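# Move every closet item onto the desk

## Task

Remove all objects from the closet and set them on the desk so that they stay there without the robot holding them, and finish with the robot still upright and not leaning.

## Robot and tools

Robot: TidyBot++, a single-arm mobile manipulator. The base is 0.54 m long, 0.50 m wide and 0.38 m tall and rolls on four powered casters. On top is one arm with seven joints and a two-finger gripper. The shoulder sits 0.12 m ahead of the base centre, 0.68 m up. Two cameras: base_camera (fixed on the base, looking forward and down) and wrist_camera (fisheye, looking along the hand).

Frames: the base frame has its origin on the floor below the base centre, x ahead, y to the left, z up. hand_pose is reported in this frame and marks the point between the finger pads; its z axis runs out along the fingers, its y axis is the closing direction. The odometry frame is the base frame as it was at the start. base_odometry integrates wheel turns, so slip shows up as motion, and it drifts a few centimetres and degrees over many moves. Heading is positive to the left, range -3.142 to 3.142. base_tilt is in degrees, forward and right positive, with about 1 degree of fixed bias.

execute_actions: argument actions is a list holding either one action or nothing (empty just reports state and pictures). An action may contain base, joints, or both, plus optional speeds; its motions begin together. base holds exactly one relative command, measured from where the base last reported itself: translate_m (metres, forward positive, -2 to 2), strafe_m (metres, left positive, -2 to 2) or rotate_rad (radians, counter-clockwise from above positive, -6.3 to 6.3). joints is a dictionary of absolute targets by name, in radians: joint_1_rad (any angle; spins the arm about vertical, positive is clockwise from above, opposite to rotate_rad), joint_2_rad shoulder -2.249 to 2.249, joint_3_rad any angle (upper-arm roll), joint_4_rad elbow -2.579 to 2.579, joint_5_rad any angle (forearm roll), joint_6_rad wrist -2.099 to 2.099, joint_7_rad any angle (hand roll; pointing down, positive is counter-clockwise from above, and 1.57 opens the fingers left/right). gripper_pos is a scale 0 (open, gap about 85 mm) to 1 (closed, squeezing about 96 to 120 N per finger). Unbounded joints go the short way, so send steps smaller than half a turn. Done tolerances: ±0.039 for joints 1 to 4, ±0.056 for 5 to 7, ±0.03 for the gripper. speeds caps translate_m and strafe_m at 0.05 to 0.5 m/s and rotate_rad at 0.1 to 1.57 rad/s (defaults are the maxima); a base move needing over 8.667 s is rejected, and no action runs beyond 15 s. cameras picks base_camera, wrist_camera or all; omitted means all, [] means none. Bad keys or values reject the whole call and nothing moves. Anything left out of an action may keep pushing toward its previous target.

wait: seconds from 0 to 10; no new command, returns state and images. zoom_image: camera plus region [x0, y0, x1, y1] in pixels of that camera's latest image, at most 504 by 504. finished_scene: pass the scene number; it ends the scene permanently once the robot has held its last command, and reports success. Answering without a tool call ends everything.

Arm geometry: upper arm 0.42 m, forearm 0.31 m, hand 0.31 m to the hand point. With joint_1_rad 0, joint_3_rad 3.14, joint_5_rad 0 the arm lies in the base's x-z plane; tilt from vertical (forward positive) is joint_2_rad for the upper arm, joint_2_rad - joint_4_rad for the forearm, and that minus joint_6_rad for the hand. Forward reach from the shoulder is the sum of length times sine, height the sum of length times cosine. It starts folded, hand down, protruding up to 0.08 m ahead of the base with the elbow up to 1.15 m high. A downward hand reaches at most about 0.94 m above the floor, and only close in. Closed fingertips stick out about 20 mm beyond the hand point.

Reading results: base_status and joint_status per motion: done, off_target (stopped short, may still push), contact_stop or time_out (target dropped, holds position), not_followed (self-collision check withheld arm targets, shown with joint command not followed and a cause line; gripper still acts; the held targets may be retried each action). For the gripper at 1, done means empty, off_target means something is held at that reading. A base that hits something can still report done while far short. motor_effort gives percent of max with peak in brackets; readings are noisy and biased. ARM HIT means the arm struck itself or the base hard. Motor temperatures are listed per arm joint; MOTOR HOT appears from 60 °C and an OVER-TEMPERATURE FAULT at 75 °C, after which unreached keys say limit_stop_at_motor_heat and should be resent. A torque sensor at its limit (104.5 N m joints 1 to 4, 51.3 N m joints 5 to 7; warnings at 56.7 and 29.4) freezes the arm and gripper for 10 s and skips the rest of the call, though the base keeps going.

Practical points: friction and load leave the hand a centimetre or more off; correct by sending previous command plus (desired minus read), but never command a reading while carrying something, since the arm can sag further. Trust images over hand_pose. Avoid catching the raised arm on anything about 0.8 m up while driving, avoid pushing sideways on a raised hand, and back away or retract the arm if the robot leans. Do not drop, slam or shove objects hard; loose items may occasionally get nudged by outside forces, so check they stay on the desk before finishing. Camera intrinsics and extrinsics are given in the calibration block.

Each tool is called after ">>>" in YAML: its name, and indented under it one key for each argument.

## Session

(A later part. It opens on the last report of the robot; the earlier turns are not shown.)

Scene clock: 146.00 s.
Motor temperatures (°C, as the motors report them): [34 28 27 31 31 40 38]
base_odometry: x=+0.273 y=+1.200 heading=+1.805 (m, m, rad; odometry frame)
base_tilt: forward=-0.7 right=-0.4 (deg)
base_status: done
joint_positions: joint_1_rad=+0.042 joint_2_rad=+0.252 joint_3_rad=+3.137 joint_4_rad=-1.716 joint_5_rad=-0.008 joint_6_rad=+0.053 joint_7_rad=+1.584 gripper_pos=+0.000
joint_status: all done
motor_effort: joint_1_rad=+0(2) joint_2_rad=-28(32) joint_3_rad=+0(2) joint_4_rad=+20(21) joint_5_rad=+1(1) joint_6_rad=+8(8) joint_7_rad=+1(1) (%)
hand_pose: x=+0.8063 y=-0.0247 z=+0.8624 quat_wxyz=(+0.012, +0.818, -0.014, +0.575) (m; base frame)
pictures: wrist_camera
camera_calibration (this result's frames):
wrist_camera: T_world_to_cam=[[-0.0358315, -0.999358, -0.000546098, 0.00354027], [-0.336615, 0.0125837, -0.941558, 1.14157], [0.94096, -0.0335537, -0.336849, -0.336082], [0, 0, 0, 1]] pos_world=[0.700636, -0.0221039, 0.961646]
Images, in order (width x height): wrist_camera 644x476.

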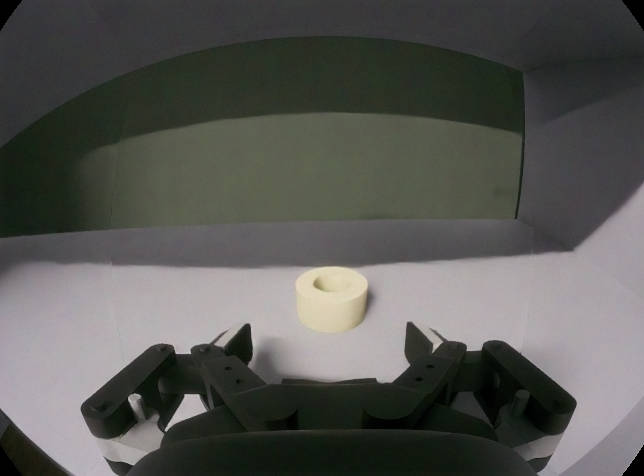

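>>> execute_actions:
  actions:
    - {"base":{"translate_m":0.073},"speeds":{"translate_m":0.06},"joints":{"joint_6_rad":-0.01}}
  cameras: ["wrist_camera"]

>>> execute_actions:
  actions:
    - {"joints":{"gripper_pos":1}}
  cameras: []

>>> execute_actions:
  actions:
    - {"joints":{"joint_2_rad":0.19}}
  cameras: ["wrist_camera"]

>>> execute_actions:
  actions:
    - {"base":{"translate_m":-0.96}}
  cameras: []

>>> execute_actions:
  actions:
    - {"base":{"rotate_rad":3.3},"joints":{"joint_2_rad":-0.33,"joint_4_rad":-1.75,"joint_6_rad":-0.4}}
  cameras: []

>>> execute_actions:
  actions:
    - {"base":{"translate_m":1.6}}
  cameras: []

>>> execute_actions:
  actions:
    - {"joints":{"joint_4_rad":-1.895}}
  cameras: ["wrist_camera"]

Scene clock: 148.00 s.
Motor temperatures (°C, as the motors report them): [34 28 27 31 31 40 38]
base_odometry: x=+0.256 y=+1.272 heading=+1.805 (m, m, rad; odometry frame)
base_tilt: forward=-0.7 right=-0.4 (deg)
base_status: done
joint_positions: joint_1_rad=+0.042 joint_2_rad=+0.251 joint_3_rad=+3.137 joint_4_rad=-1.716 joint_5_rad=-0.008 joint_6_rad=+0.026 joint_7_rad=+1.584 gripper_pos=+0.000
joint_status: all done
motor_effort: joint_1_rad=+0(2) joint_2_rad=-28(32) joint_3_rad=+0(2) joint_4_rad=+21(21) joint_5_rad=+1(1) joint_6_rad=+7(8) joint_7_rad=+1(1) (%)
hand_pose: x=+0.8031 y=-0.0245 z=+0.8552 quat_wxyz=(+0.012, +0.825, -0.014, +0.564) (m; base frame)
pictures: wrist_camera
camera_calibration (this result's frames):
wrist_camera: T_world_to_cam=[[-0.035621, -0.999365, -0.000663677, 0.0035482], [-0.361234, 0.0134949, -0.932377, 1.14566], [0.931794, -0.0329725, -0.361486, -0.307051], [0, 0, 0, 1]] pos_world=[0.700087, -0.0220389, 0.957198]
Images, in order (width x height): wrist_camera 644x476.

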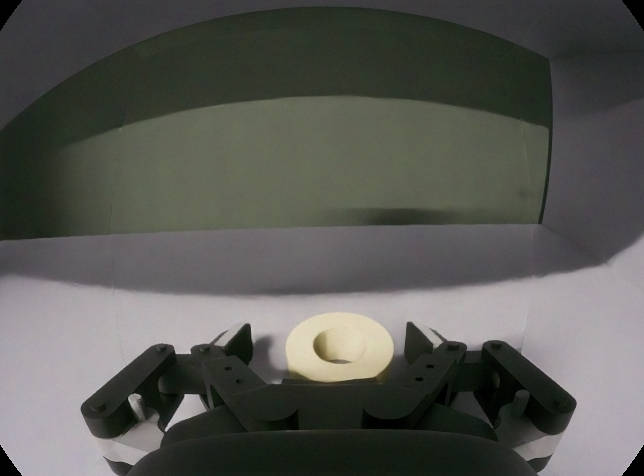

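Scene clock: 149.10 s.
Motor temperatures (°C, as the motors report them): [34 28 27 31 31 40 38]
base_odometry: x=+0.256 y=+1.272 heading=+1.805 (m, m, rad; odometry frame)
base_tilt: forward=-0.8 right=-0.4 (deg)
base_status: not commanded
joint_positions: joint_1_rad=+0.042 joint_2_rad=+0.250 joint_3_rad=+3.137 joint_4_rad=-1.714 joint_5_rad=-0.008 joint_6_rad=+0.026 joint_7_rad=+1.584 gripper_pos=+0.479
joint_status: gripper_pos off_target (ended at +0.479, target +1.000)
motor_effort: joint_1_rad=+0(1) joint_2_rad=-28(30) joint_3_rad=-1(1) joint_4_rad=+20(21) joint_5_rad=+1(1) joint_6_rad=+7(7) joint_7_rad=+1(1) (%)
hand_pose: x=+0.8034 y=-0.0245 z=+0.8572 quat_wxyz=(+0.012, +0.824, -0.014, +0.566) (m; base frame)
pictures: none
No camera images: the call's "cameras" was empty. Leave "cameras" out to get every camera's image.

Scene clock: 150.00 s.
Motor temperatures (°C, as the motors report them): [34 28 27 31 31 40 38]
base_odometry: x=+0.256 y=+1.271 heading=+1.805 (m, m, rad; odometry frame)
base_tilt: forward=-0.7 right=-0.4 (deg)
base_status: not commanded
joint_positions: joint_1_rad=+0.042 joint_2_rad=+0.196 joint_3_rad=+3.137 joint_4_rad=-1.714 joint_5_rad=-0.008 joint_6_rad=+0.026 joint_7_rad=+1.584 gripper_pos=+0.479
joint_status: all done
motor_effort: joint_1_rad=+0(0) joint_2_rad=-28(32) joint_3_rad=+0(1) joint_4_rad=+21(22) joint_5_rad=+1(1) joint_6_rad=+7(8) joint_7_rad=+1(1) (%)
hand_pose: x=+0.7930 y=-0.0241 z=+0.8939 quat_wxyz=(+0.012, +0.809, -0.013, +0.588) (m; base frame)
pictures: wrist_camera
camera_calibration (this result's frames):
wrist_camera: T_world_to_cam=[[-0.0355956, -0.999366, -0.000300611, 0.00329608], [-0.307348, 0.0112334, -0.951531, 1.15242], [0.950931, -0.0337779, -0.307553, -0.347054], [0, 0, 0, 1]] pos_world=[0.684337, -0.0213744, 0.989829]
Images, in order (width x height): wrist_camera 644x476.

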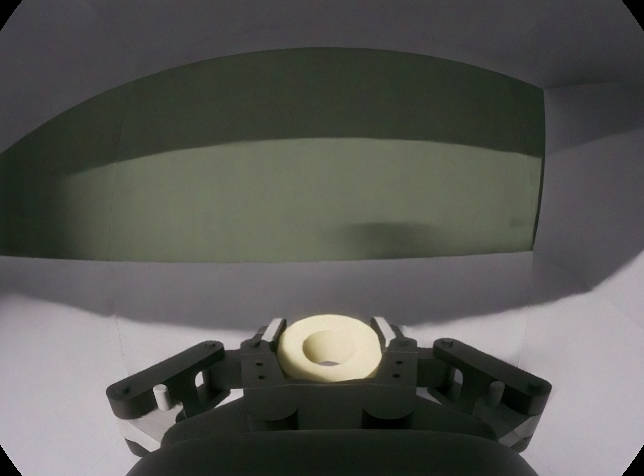

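Scene clock: 153.43 s.
Motor temperatures (°C, as the motors report them): [34 28 27 31 31 40 38]
base_odometry: x=+0.480 y=+0.338 heading=+1.805 (m, m, rad; odometry frame)
base_tilt: forward=-0.8 right=-0.4 (deg)
base_status: done
joint_positions: joint_1_rad=+0.043 joint_2_rad=+0.192 joint_3_rad=+3.136 joint_4_rad=-1.714 joint_5_rad=-0.008 joint_6_rad=+0.025 joint_7_rad=+1.584 gripper_pos=+0.479
joint_status: not commanded
motor_effort: joint_1_rad=+0(3) joint_2_rad=-27(31) joint_3_rad=-1(2) joint_4_rad=+21(23) joint_5_rad=+1(1) joint_6_rad=+7(8) joint_7_rad=+1(1) (%)
hand_pose: x=+0.7922 y=-0.0246 z=+0.8964 quat_wxyz=(+0.012, +0.808, -0.014, +0.589) (m; base frame)
pictures: none
No camera images: the call's "cameras" was empty. Leave "cameras" out to get every camera's image.

Scene clock: 156.90 s.
Motor temperatures (°C, as the motors report them): [34 28 27 31 31 40 38]
base_odometry: x=+0.480 y=+0.338 heading=-1.178 (m, m, rad; odometry frame)
base_tilt: forward=-0.7 right=-0.4 (deg)
base_status: done
joint_positions: joint_1_rad=+0.052 joint_2_rad=-0.317 joint_3_rad=+3.136 joint_4_rad=-1.728 joint_5_rad=-0.008 joint_6_rad=-0.360 joint_7_rad=+1.584 gripper_pos=+0.479
joint_status: all done
motor_effort: joint_1_rad=+0(4) joint_2_rad=-11(29) joint_3_rad=+0(3) joint_4_rad=+23(23) joint_5_rad=+1(1) joint_6_rad=+8(8) joint_7_rad=+1(1) (%)
hand_pose: x=+0.6030 y=-0.0202 z=+1.0693 quat_wxyz=(+0.016, +0.774, -0.015, +0.632) (m; base frame)
pictures: none
No camera images: the call's "cameras" was empty. Leave "cameras" out to get every camera's image.

Scene clock: 161.47 s.
Motor temperatures (°C, as the motors report them): [34 28 27 31 31 40 38]
base_odometry: x=+1.093 y=-1.140 heading=-1.178 (m, m, rad; odometry frame)
base_tilt: forward=-0.8 right=-0.4 (deg)
base_status: done
joint_positions: joint_1_rad=+0.052 joint_2_rad=-0.325 joint_3_rad=+3.136 joint_4_rad=-1.731 joint_5_rad=-0.008 joint_6_rad=-0.364 joint_7_rad=+1.584 gripper_pos=+0.479
joint_status: not commanded
motor_effort: joint_1_rad=+0(1) joint_2_rad=-10(13) joint_3_rad=+0(0) joint_4_rad=+23(23) joint_5_rad=+1(1) joint_6_rad=+8(8) joint_7_rad=+1(1) (%)
hand_pose: x=+0.5993 y=-0.0200 z=+1.0706 quat_wxyz=(+0.016, +0.774, -0.015, +0.633) (m; base frame)
pictures: none
No camera images: the call's "cameras" was empty. Leave "cameras" out to get every camera's image.

Scene clock: 162.50 s.
Motor temperatures (°C, as the motors report them): [34 28 27 31 31 40 38]
base_odometry: x=+1.093 y=-1.140 heading=-1.178 (m, m, rad; odometry frame)
base_tilt: forward=-0.8 right=-0.4 (deg)
base_status: not commanded
joint_positions: joint_1_rad=+0.052 joint_2_rad=-0.325 joint_3_rad=+3.136 joint_4_rad=-1.883 joint_5_rad=-0.008 joint_6_rad=-0.364 joint_7_rad=+1.584 gripper_pos=+0.479
joint_status: all done
motor_effort: joint_1_rad=+0(1) joint_2_rad=-10(11) joint_3_rad=+0(0) joint_4_rad=+23(24) joint_5_rad=+1(1) joint_6_rad=+8(8) joint_7_rad=+1(1) (%)
hand_pose: x=+0.5906 y=-0.0197 z=+0.9772 quat_wxyz=(+0.015, +0.820, -0.016, +0.572) (m; base frame)
pictures: wrist_camera
camera_calibration (this result's frames):
wrist_camera: T_world_to_cam=[[-0.0429018, -0.999078, 0.00172481, 0.00276862], [-0.343264, 0.0131189, -0.939147, 1.17865], [0.938258, -0.0408832, -0.343511, -0.0863162], [0, 0, 0, 1]] pos_world=[0.485693, -0.0162254, 1.07727]
Images, in order (width x height): wrist_camera 644x476.

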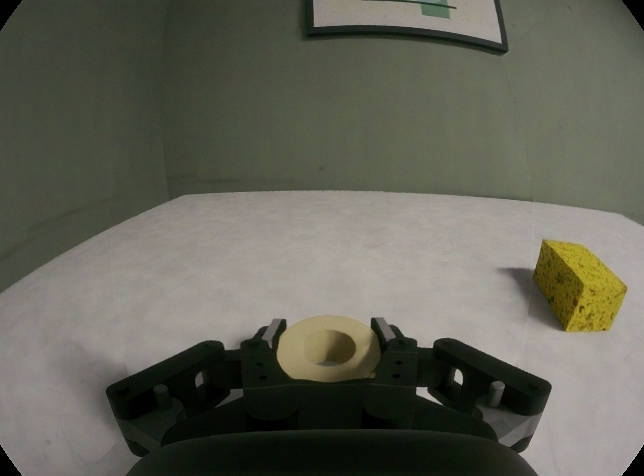

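>>> execute_actions:
  actions:
    - {"joints":{"gripper_pos":0}}
  cameras: []

>>> execute_actions:
  actions:
    - {"base":{"translate_m":-0.3}}
  cameras: []

>>> finished_scene:
  scene: 2

Scene clock: 163.70 s.
Motor temperatures (°C, as the motors report them): [34 28 27 31 31 40 38]
base_odometry: x=+1.093 y=-1.140 heading=-1.178 (m, m, rad; odometry frame)
base_tilt: forward=-0.8 right=-0.4 (deg)
base_status: not commanded
joint_positions: joint_1_rad=+0.052 joint_2_rad=-0.325 joint_3_rad=+3.136 joint_4_rad=-1.883 joint_5_rad=-0.008 joint_6_rad=-0.364 joint_7_rad=+1.584 gripper_pos=+0.000
joint_status: all done
motor_effort: joint_1_rad=+0(0) joint_2_rad=-10(11) joint_3_rad=+0(0) joint_4_rad=+22(21) joint_5_rad=+1(1) joint_6_rad=+8(8) joint_7_rad=+1(1) (%)
hand_pose: x=+0.5906 y=-0.0197 z=+0.9772 quat_wxyz=(+0.015, +0.820, -0.016, +0.572) (m; base frame)
pictures: none
No camera images: the call's "cameras" was empty. Leave "cameras" out to get every camera's image.

Scene clock: 165.70 s.
Motor temperatures (°C, as the motors report them): [34 28 27 31 31 40 38]
base_odometry: x=+0.978 y=-0.863 heading=-1.177 (m, m, rad; odometry frame)
base_tilt: forward=-0.8 right=-0.3 (deg)
base_status: done
joint_positions: joint_1_rad=+0.052 joint_2_rad=-0.335 joint_3_rad=+3.136 joint_4_rad=-1.883 joint_5_rad=-0.008 joint_6_rad=-0.365 joint_7_rad=+1.584 gripper_pos=+0.000
joint_status: not commanded
motor_effort: joint_1_rad=-1(2) joint_2_rad=-9(13) joint_3_rad=+0(1) joint_4_rad=+22(24) joint_5_rad=+1(1) joint_6_rad=+7(8) joint_7_rad=+1(1) (%)
hand_pose: x=+0.5878 y=-0.0196 z=+0.9815 quat_wxyz=(+0.015, +0.817, -0.016, +0.576) (m; base frame)
pictures: none
No camera images: the call's "cameras" was empty. Leave "cameras" out to get every camera's image.

The scene is finished: the task was done.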